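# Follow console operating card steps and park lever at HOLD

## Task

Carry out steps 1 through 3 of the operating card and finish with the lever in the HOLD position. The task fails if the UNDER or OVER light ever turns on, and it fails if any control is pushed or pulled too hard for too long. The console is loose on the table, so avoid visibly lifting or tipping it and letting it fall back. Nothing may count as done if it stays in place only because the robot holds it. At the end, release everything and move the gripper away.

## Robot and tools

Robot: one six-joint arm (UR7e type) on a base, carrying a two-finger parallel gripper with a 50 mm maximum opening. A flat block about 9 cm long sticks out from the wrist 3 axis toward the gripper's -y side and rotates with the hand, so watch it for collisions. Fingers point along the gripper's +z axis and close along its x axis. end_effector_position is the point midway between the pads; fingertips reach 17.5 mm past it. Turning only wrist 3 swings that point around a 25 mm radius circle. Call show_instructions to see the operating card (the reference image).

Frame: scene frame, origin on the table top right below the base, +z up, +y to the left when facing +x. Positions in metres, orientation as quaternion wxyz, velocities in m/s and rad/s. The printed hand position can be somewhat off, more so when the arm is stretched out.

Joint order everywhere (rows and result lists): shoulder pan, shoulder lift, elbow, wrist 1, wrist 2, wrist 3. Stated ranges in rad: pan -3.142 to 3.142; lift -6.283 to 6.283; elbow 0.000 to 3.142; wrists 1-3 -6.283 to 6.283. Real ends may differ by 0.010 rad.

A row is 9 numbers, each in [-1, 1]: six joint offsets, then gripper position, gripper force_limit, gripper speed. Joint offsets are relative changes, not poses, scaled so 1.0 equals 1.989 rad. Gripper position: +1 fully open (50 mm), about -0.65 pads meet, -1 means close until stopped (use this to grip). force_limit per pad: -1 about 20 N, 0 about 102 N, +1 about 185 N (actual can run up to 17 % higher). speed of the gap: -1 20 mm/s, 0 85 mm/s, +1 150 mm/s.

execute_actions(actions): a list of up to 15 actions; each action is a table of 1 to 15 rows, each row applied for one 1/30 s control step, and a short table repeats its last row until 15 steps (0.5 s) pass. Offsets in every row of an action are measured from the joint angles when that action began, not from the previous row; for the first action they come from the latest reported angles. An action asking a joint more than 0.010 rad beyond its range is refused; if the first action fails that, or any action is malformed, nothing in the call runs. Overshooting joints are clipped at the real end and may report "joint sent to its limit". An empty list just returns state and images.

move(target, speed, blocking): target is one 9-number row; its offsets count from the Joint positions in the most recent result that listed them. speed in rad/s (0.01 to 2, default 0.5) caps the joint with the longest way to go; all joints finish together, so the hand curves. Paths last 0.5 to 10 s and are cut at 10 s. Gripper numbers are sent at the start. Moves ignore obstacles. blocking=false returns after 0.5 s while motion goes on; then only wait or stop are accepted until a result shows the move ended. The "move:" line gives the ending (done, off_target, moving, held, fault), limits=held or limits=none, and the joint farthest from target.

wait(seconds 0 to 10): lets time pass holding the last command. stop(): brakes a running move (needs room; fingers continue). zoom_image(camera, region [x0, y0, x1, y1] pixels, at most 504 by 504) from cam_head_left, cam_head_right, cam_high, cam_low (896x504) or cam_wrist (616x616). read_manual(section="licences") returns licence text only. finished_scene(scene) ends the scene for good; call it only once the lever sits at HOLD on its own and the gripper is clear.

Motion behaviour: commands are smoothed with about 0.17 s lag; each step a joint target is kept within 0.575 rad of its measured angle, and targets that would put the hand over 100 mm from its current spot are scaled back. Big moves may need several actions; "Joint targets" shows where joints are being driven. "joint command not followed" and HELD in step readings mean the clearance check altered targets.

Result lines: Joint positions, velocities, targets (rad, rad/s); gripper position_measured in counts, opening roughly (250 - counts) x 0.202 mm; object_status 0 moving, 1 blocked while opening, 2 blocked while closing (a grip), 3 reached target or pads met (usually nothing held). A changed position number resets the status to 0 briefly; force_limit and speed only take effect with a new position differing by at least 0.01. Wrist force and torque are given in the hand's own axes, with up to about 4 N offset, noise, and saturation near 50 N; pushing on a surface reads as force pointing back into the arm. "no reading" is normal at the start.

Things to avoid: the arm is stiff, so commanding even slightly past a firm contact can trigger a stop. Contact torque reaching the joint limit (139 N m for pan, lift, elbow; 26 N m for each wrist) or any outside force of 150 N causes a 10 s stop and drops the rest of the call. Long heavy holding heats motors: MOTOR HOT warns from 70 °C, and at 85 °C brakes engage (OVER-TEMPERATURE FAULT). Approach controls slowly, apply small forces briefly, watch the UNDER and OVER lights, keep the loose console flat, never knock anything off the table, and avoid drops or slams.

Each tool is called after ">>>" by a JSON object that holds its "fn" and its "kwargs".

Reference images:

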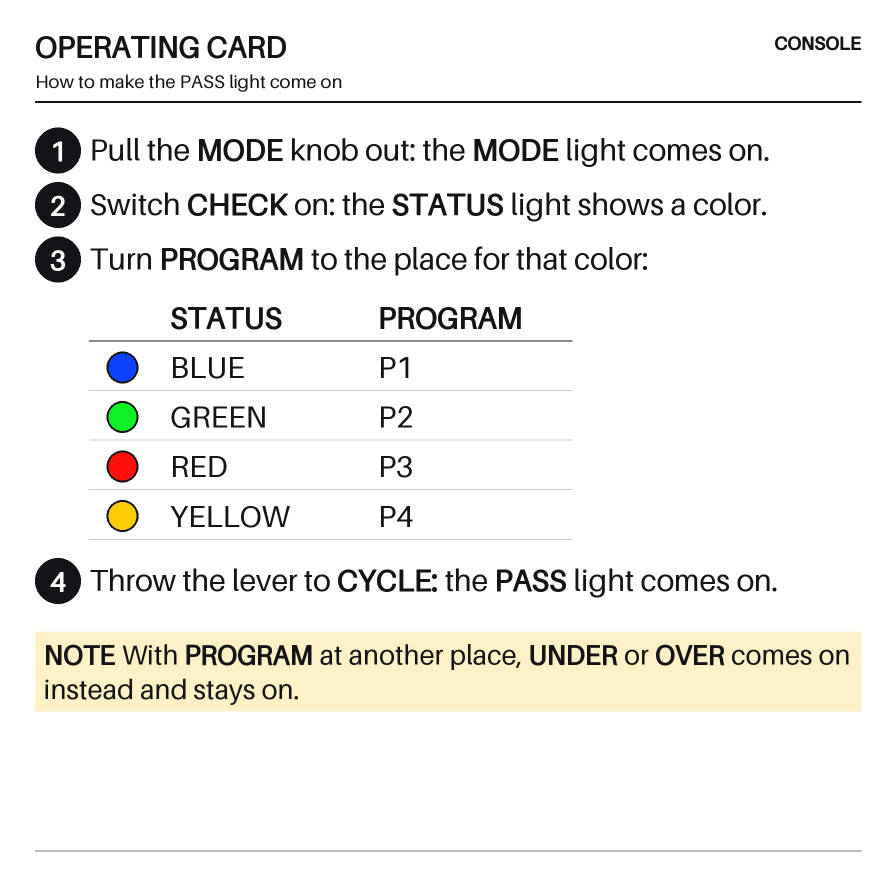

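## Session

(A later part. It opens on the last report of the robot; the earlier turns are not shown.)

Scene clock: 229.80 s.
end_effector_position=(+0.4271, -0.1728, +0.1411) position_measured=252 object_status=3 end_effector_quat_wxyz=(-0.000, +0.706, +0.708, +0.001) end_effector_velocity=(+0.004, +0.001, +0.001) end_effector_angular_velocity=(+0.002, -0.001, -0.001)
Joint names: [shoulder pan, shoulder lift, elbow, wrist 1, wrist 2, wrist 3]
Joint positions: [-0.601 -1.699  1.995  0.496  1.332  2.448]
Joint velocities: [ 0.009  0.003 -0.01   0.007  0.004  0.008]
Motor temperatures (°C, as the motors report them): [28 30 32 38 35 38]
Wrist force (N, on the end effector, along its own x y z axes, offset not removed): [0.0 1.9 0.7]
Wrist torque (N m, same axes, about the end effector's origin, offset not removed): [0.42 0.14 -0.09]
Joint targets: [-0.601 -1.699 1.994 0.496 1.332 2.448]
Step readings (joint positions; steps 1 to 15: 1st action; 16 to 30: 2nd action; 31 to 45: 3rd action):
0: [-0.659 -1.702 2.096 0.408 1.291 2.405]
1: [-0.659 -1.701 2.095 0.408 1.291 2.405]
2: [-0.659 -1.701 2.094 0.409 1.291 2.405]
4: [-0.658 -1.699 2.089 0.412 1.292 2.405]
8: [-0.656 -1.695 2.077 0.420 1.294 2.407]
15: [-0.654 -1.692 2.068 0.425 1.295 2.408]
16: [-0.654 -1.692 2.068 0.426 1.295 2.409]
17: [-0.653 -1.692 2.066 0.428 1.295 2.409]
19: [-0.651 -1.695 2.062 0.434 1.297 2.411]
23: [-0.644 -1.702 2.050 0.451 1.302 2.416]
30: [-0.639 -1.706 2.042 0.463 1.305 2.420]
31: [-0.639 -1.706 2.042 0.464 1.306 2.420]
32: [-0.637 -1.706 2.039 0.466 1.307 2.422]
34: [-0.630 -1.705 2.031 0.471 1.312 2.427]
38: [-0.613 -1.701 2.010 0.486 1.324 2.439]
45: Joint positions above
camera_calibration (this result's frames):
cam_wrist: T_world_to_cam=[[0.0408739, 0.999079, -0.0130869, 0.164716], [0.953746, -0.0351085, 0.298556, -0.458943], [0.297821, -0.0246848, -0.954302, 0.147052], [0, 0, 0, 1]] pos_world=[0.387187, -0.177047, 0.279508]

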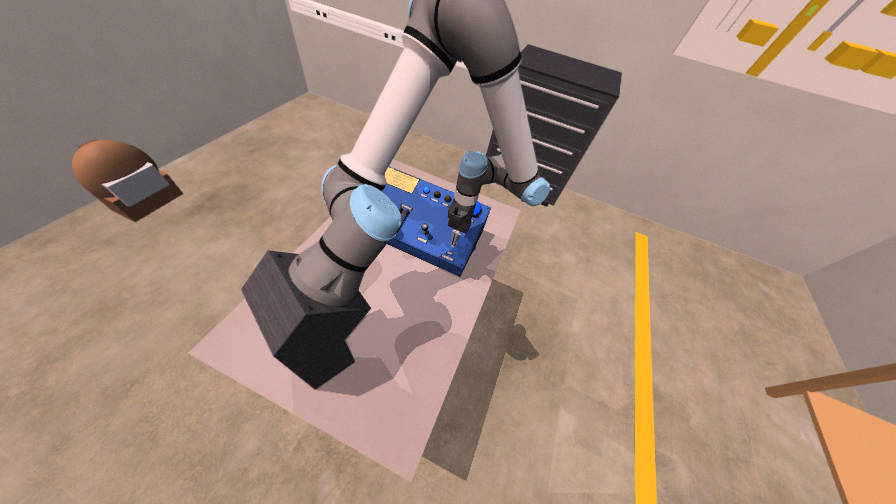

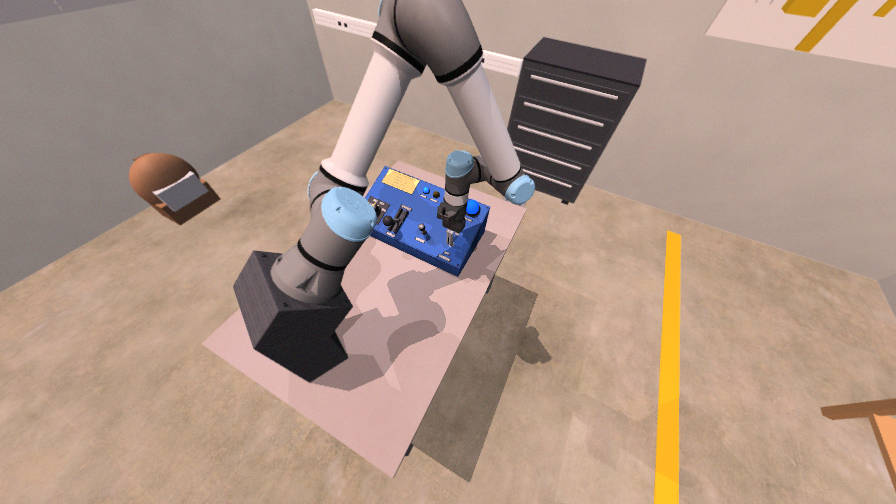

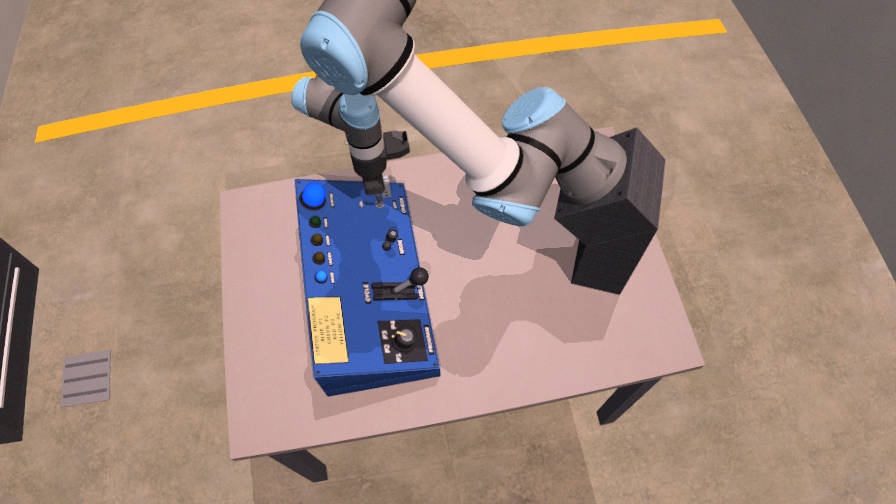

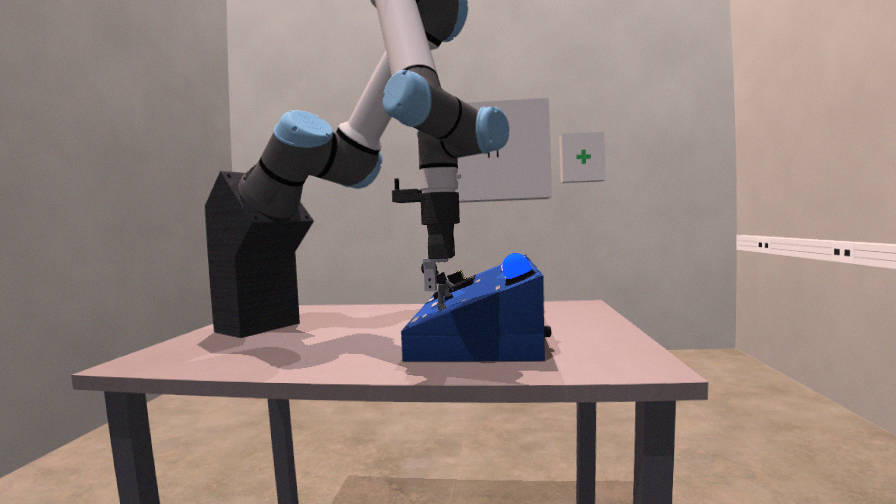

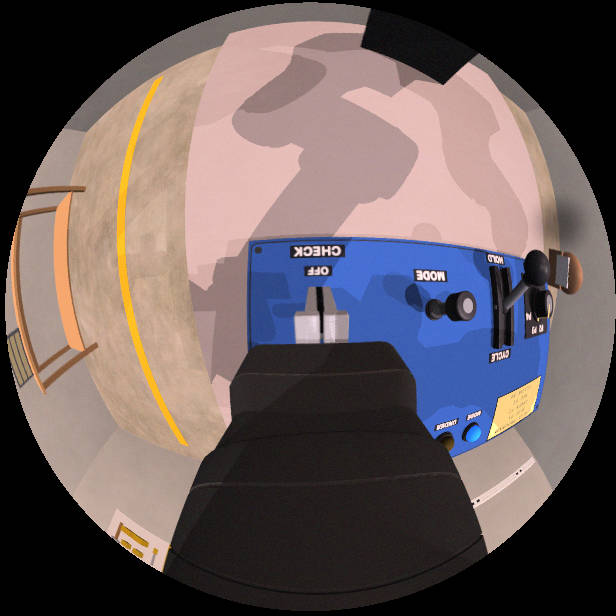

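>>> {"fn": "move", "kwargs": {"target": [-0.02,-0.065,0.012,0.058,-0.016,0,-1,-0.5,0], "speed": 0.5}}

>>> {"fn": "move", "kwargs": {"target": [0.4594,0.062,-0.026,-0.016,0.3287,0.35,-1,-0.5,0], "speed": 1.2}}

Scene clock: 275.20 s.
end_effector_position=(+0.4244, -0.1637, +0.1909) position_measured=252 object_status=3 end_effector_quat_wxyz=(-0.002, +0.717, +0.697, +0.002) end_effector_velocity=(+0.001, +0.000, +0.001) end_effector_angular_velocity=(+0.001, -0.002, +0.001)
Joint names: [shoulder pan, shoulder lift, elbow, wrist 1, wrist 2, wrist 3]
Joint positions: [-0.641 -1.828  2.019  0.611  1.3    2.448]
Joint velocities: [-0.    -0.002 -0.     0.001 -0.002 -0.001]
Motor temperatures (°C, as the motors report them): [28 30 32 38 35 38]
Wrist force (N, on the end effector, along its own x y z axes, offset not removed): [-0.8 1.9 -1.1]
Wrist torque (N m, same axes, about the end effector's origin, offset not removed): [0.43 0.22 -0.16]
Joint targets: [-0.641 -1.828 2.019 0.611 1.300 2.448]
move: done; limits=none; farthest joint: the shoulder pan, 0.000 radians from its target (0.040 radians at the start)
camera_calibration (this result's frames):
cam_wrist: T_world_to_cam=[[0.0708421, 0.997452, -0.0083843, 0.142498], [0.952052, -0.065105, 0.298927, -0.47514], [0.29762, -0.0291589, -0.954239, 0.194939], [0, 0, 0, 1]] pos_world=[0.384245, -0.167385, 0.329245]

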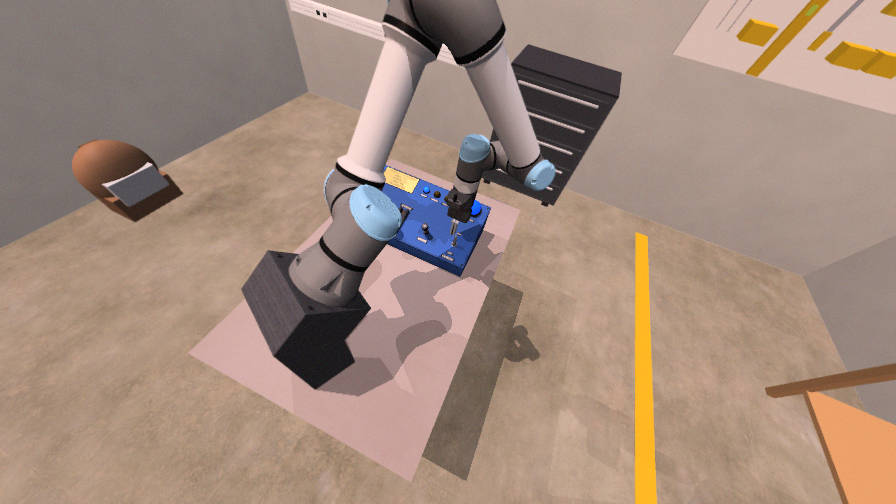

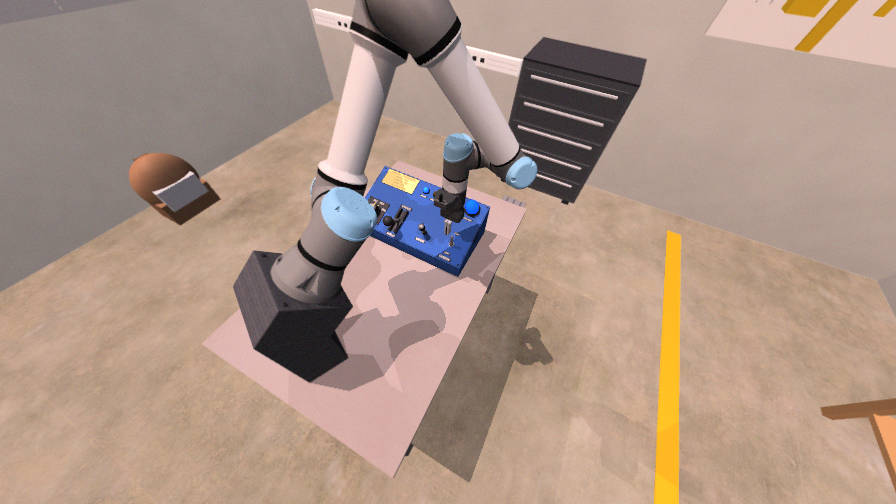

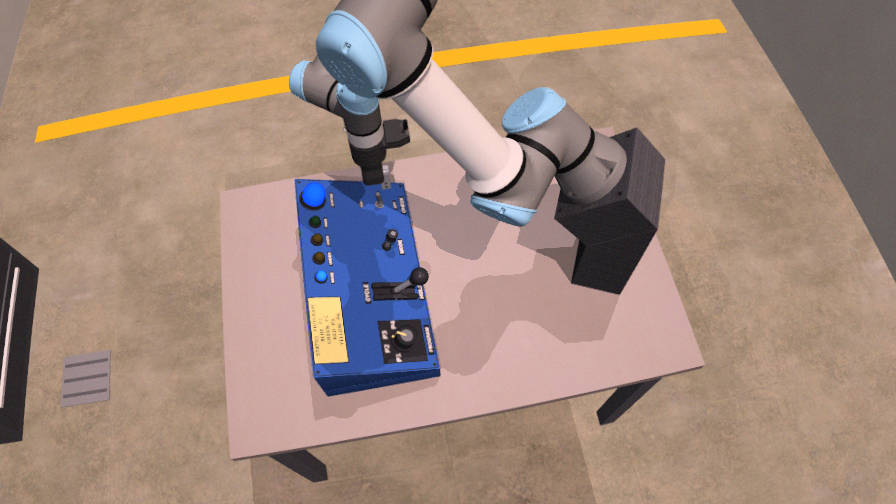

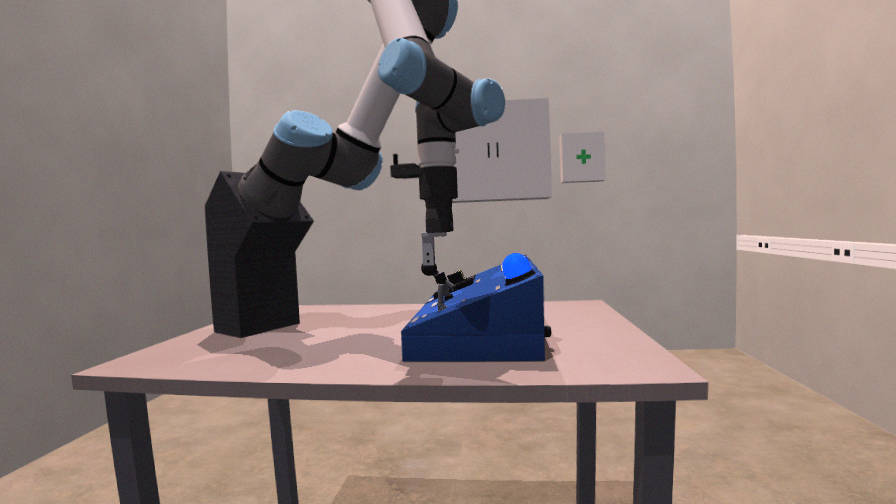

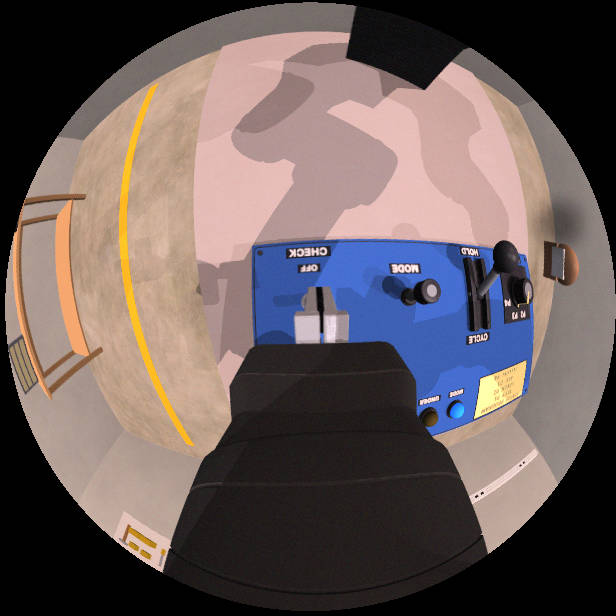

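Scene clock: 276.70 s.
end_effector_position=(+0.4398, +0.0418, +0.2505) position_measured=252 object_status=3 end_effector_quat_wxyz=(+0.000, +0.730, +0.684, -0.001) end_effector_velocity=(+0.000, +0.001, +0.000) end_effector_angular_velocity=(+0.002, -0.002, -0.001)
Joint names: [shoulder pan, shoulder lift, elbow, wrist 1, wrist 2, wrist 3]
Joint positions: [ 0.272 -1.705  1.967  0.579  1.954  3.144]
Joint velocities: [ 0.002 -0.    -0.    -0.001 -0.     0.002]
Motor temperatures (°C, as the motors report them): [28 30 32 38 35 38]
Wrist force (N, on the end effector, along its own x y z axes, offset not removed): [-1.0 -1.1 0.8]
Wrist torque (N m, same axes, about the end effector's origin, offset not removed): [-0.18 0.26 -0.10]
Joint targets: [0.272 -1.705 1.967 0.579 1.954 3.144]
move: done; limits=none; farthest joint: the shoulder pan, 0.000 radians from its target (0.914 radians at the start)
camera_calibration (this result's frames):
cam_wrist: T_world_to_cam=[[0.107755, 0.994056, -0.0155267, -0.0773257], [0.949749, -0.09831, 0.297172, -0.491487], [0.293879, -0.0467681, -0.954698, 0.255742], [0, 0, 0, 1]] pos_world=[0.399964, 0.0405086, 0.389011]

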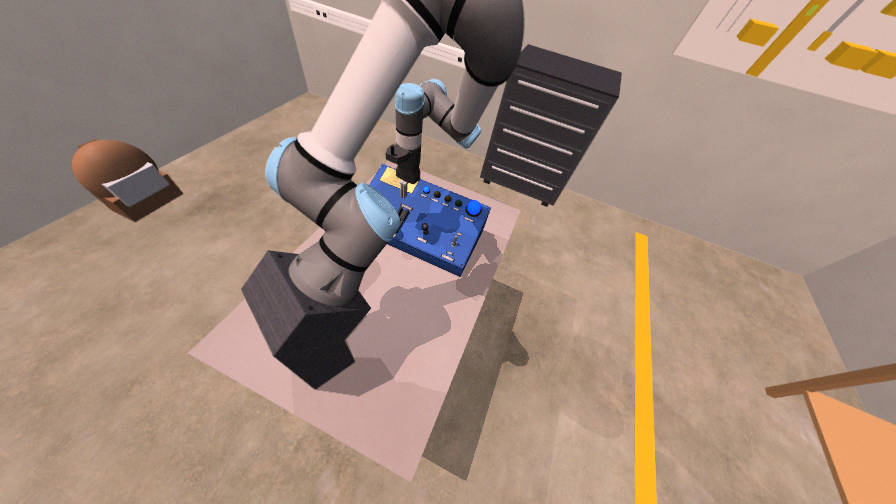

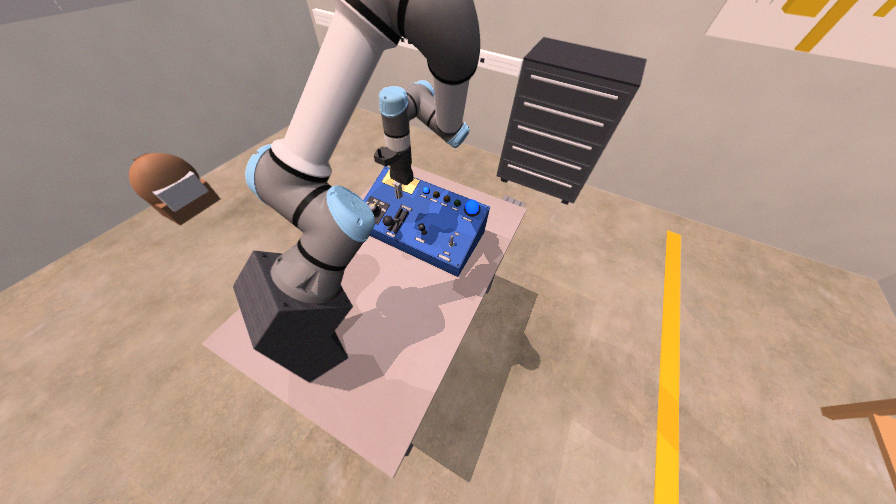

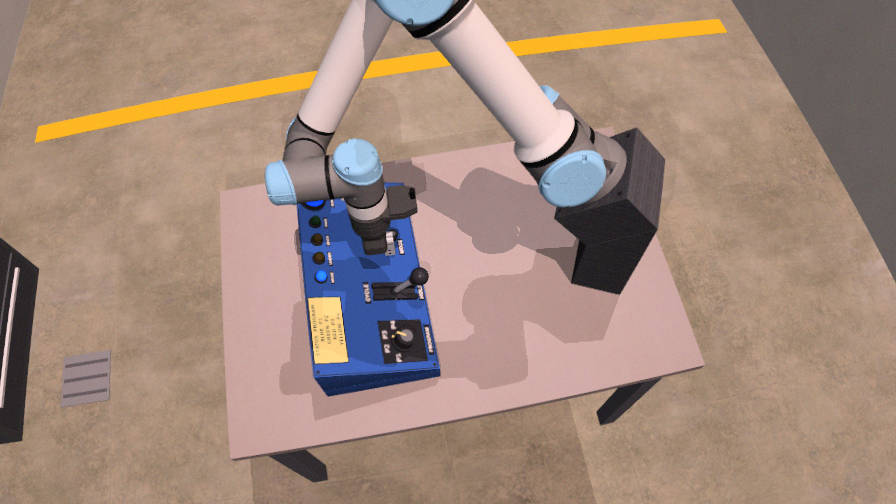

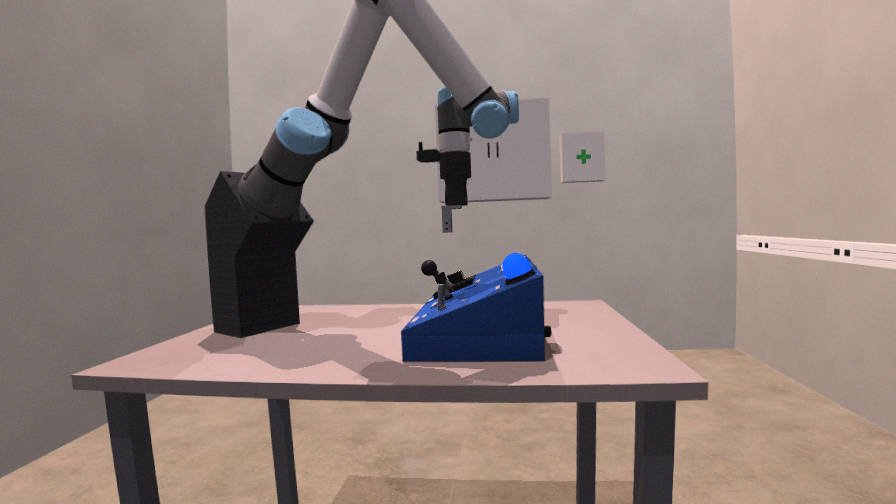

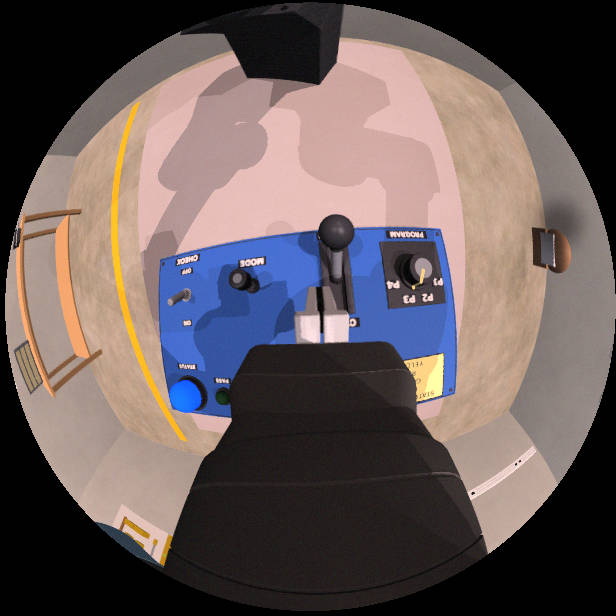

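>>> {"fn": "move", "kwargs": {"target": [0.1479,0.1467,0.1015,-0.3979,0.1058,0.2433,1,-0.5,-0.5], "speed": 1.0}}

>>> {"fn": "zoom_image", "kwargs": {"camera": "cam_wrist", "region": [230, 220, 410, 350]}}

>>> {"fn": "zoom_image", "kwargs": {"camera": "cam_low", "region": [410, 225, 490, 305]}}

Scene clock: 283.93 s.
end_effector_position=(+0.4219, +0.1886, +0.1592) position_measured=3 object_status=3 end_effector_quat_wxyz=(+0.087, +0.852, +0.494, +0.150) end_effector_velocity=(-0.000, +0.000, -0.000) end_effector_angular_velocity=(+0.001, -0.000, -0.001)
Joint names: [shoulder pan, shoulder lift, elbow, wrist 1, wrist 2, wrist 3]
Joint positions: [ 0.566 -1.413  2.169 -0.212  2.164  3.627]
Joint velocities: [ 0.     0.001  0.    -0.001 -0.     0.002]
Motor temperatures (°C, as the motors report them): [28 30 32 38 35 38]
Wrist force (N, on the end effector, along its own x y z axes, offset not removed): [-0.7 2.5 3.0]
Wrist torque (N m, same axes, about the end effector's origin, offset not removed): [0.50 0.25 -0.20]
Joint targets: [0.566 -1.413 2.169 -0.212 2.164 3.628]
move: done; limits=none; farthest joint: the wrist 2, 0.001 radians from its target (0.211 radians at the start)
camera_calibration (this result's frames):
cam_wrist: T_world_to_cam=[[0.506694, 0.845358, 0.169204, -0.392431], [0.659145, -0.506365, 0.555988, -0.274525], [0.555688, -0.170186, -0.813786, 0.0710665], [0, 0, 0, 1]] pos_world=[0.340303, 0.204829, 0.276866]

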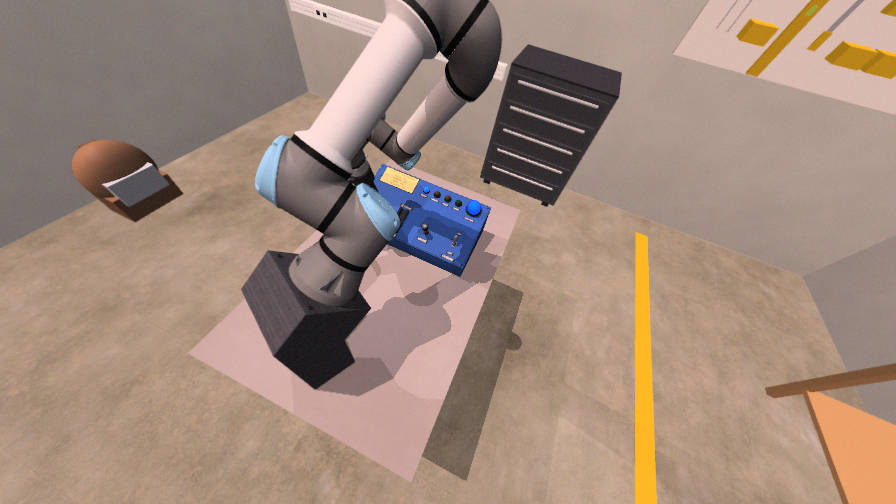

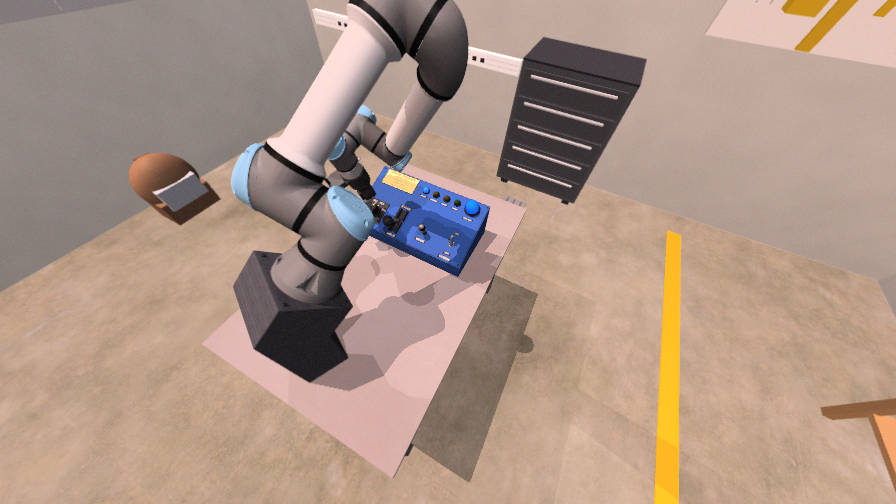

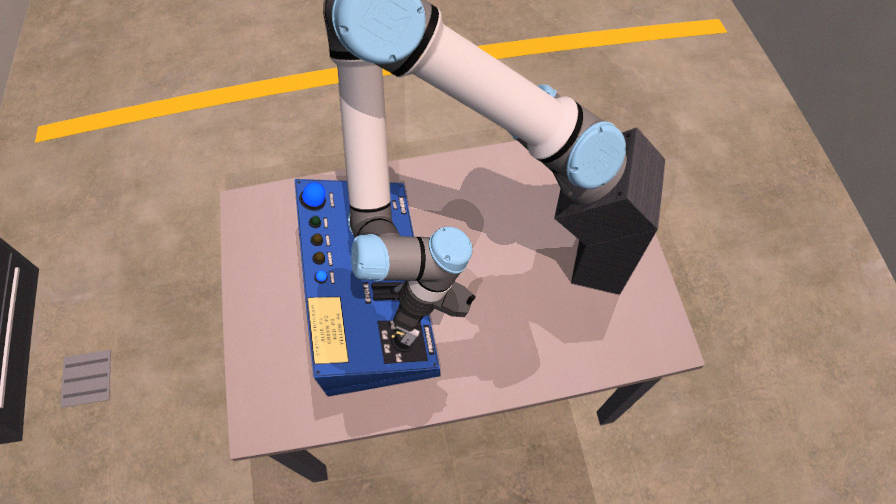

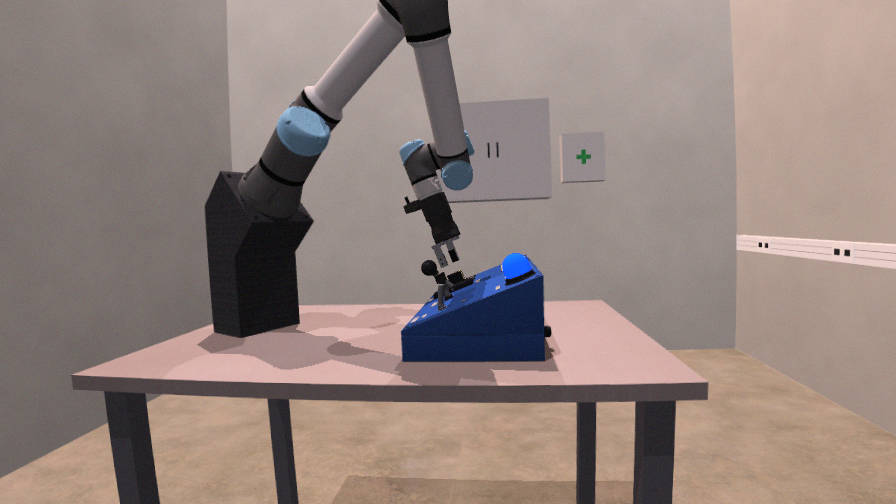

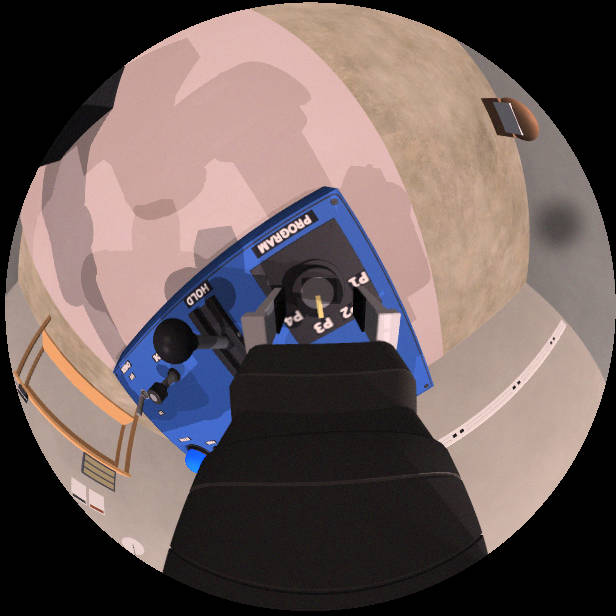

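Region (230, 220, 410, 350) of cam_wrist's 616x616 image, scaled by 2.800, with more detail than that image has.

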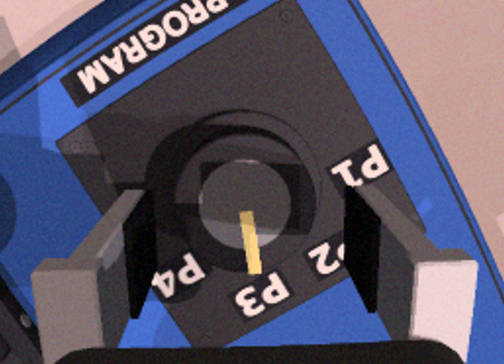

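Region (410, 225, 490, 305) of cam_low's 896x504 image, scaled by 6.300, with more detail than that image has.

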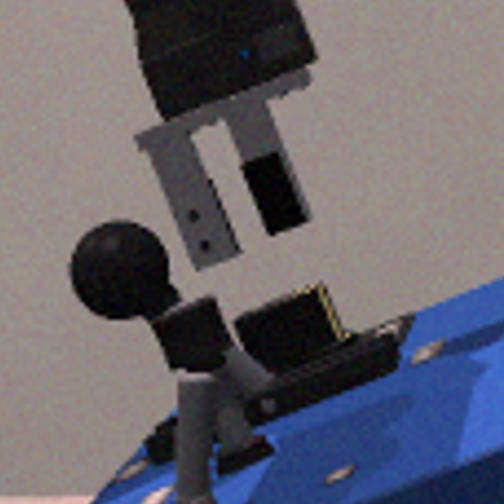

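>>> {"fn": "move", "kwargs": {"target": [-0.0386,0.0388,-0.0177,-0.0333,-0.0333,-0.023,1,-0.5,0], "speed": 0.15}}

>>> {"fn": "zoom_image", "kwargs": {"camera": "cam_wrist", "region": [250, 250, 390, 350]}}

>>> {"fn": "zoom_image", "kwargs": {"camera": "cam_high", "region": [360, 300, 450, 380]}}

Scene clock: 289.37 s.
end_effector_position=(+0.4372, +0.1886, +0.1169) position_measured=3 object_status=3 end_effector_quat_wxyz=(+0.086, +0.852, +0.494, +0.150) end_effector_velocity=(+0.001, +0.001, -0.001) end_effector_angular_velocity=(+0.002, -0.001, +0.002)
Joint names: [shoulder pan, shoulder lift, elbow, wrist 1, wrist 2, wrist 3]
Joint positions: [ 0.49  -1.336  2.134 -0.278  2.098  3.582]
Joint velocities: [-0.001  0.002 -0.001 -0.002 -0.004 -0.002]
Motor temperatures (°C, as the motors report them): [28 30 32 38 35 38]
Wrist force (N, on the end effector, along its own x y z axes, offset not removed): [0.8 -2.3 -1.4]
Wrist torque (N m, same axes, about the end effector's origin, offset not removed): [-0.37 -0.01 -0.17]
Joint targets: [0.490 -1.336 2.134 -0.278 2.098 3.582]
move: done; limits=none; farthest joint: the wrist 3, 0.001 radians from its target (0.046 radians at the start)
camera_calibration (this result's frames):
cam_wrist: T_world_to_cam=[[0.506794, 0.845294, 0.169226, -0.393114], [0.65917, -0.506484, 0.55585, -0.261038], [0.555567, -0.170154, -0.813875, 0.0282149], [0, 0, 0, 1]] pos_world=[0.355621, 0.204886, 0.234586]

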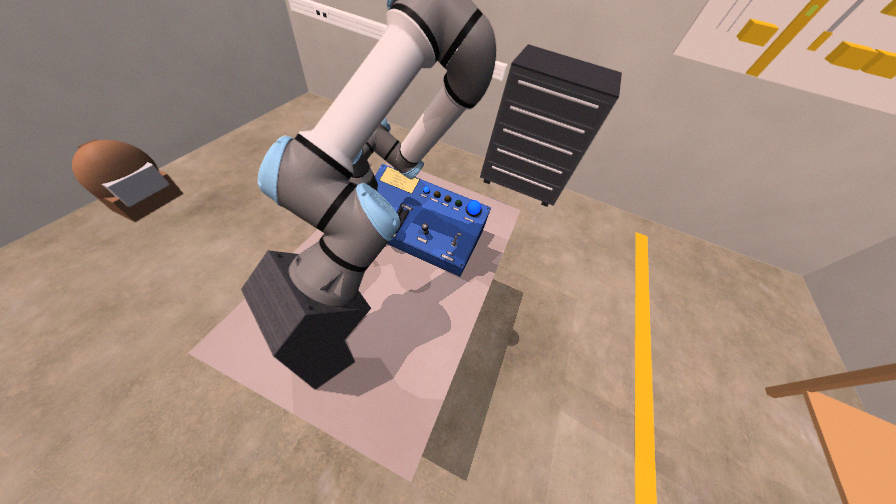

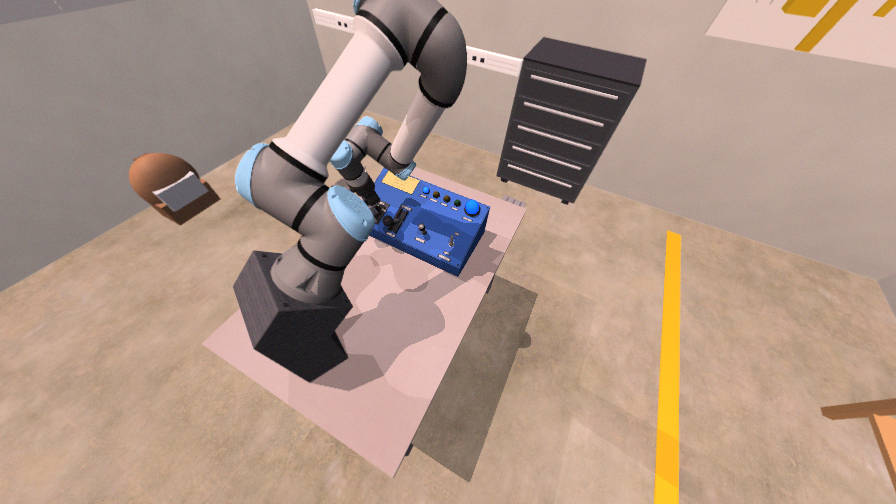

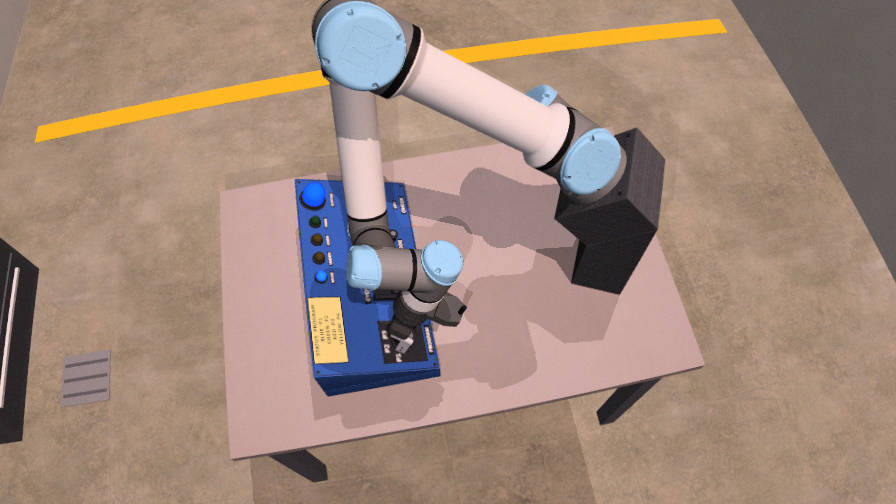

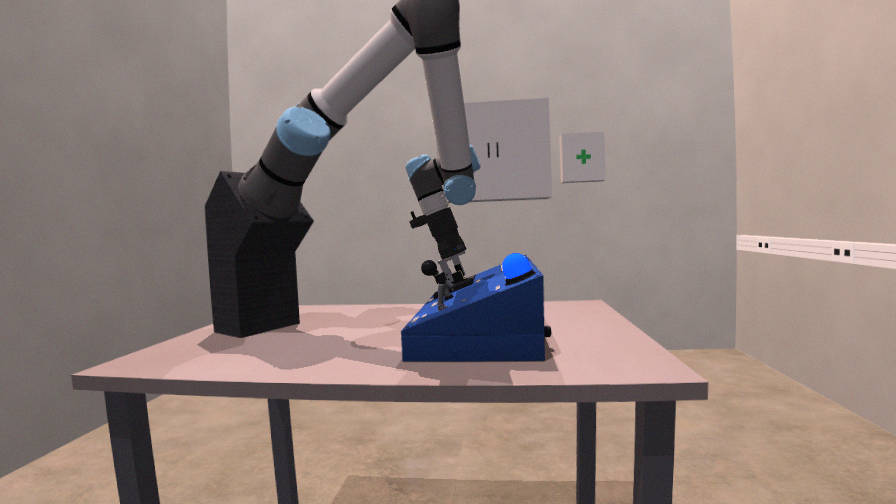

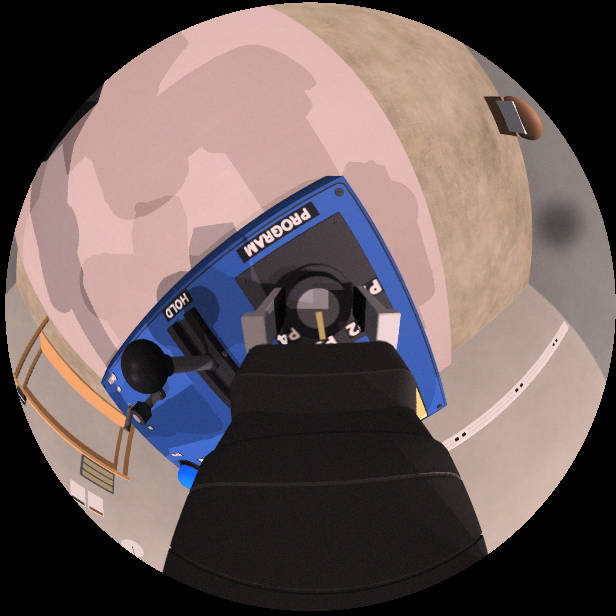

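Region (250, 250, 390, 350) of cam_wrist's 616x616 image, scaled by 3.600, with more detail than that image has; it fills the top 360 rows of this view, and the rest is white.

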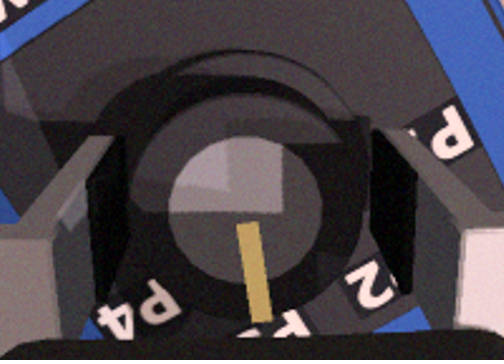

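Region (360, 300, 450, 380) of cam_high's 896x504 image, scaled by 5.600, with more detail than that image has.

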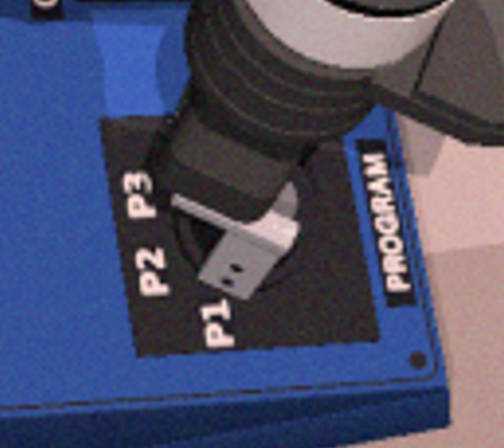

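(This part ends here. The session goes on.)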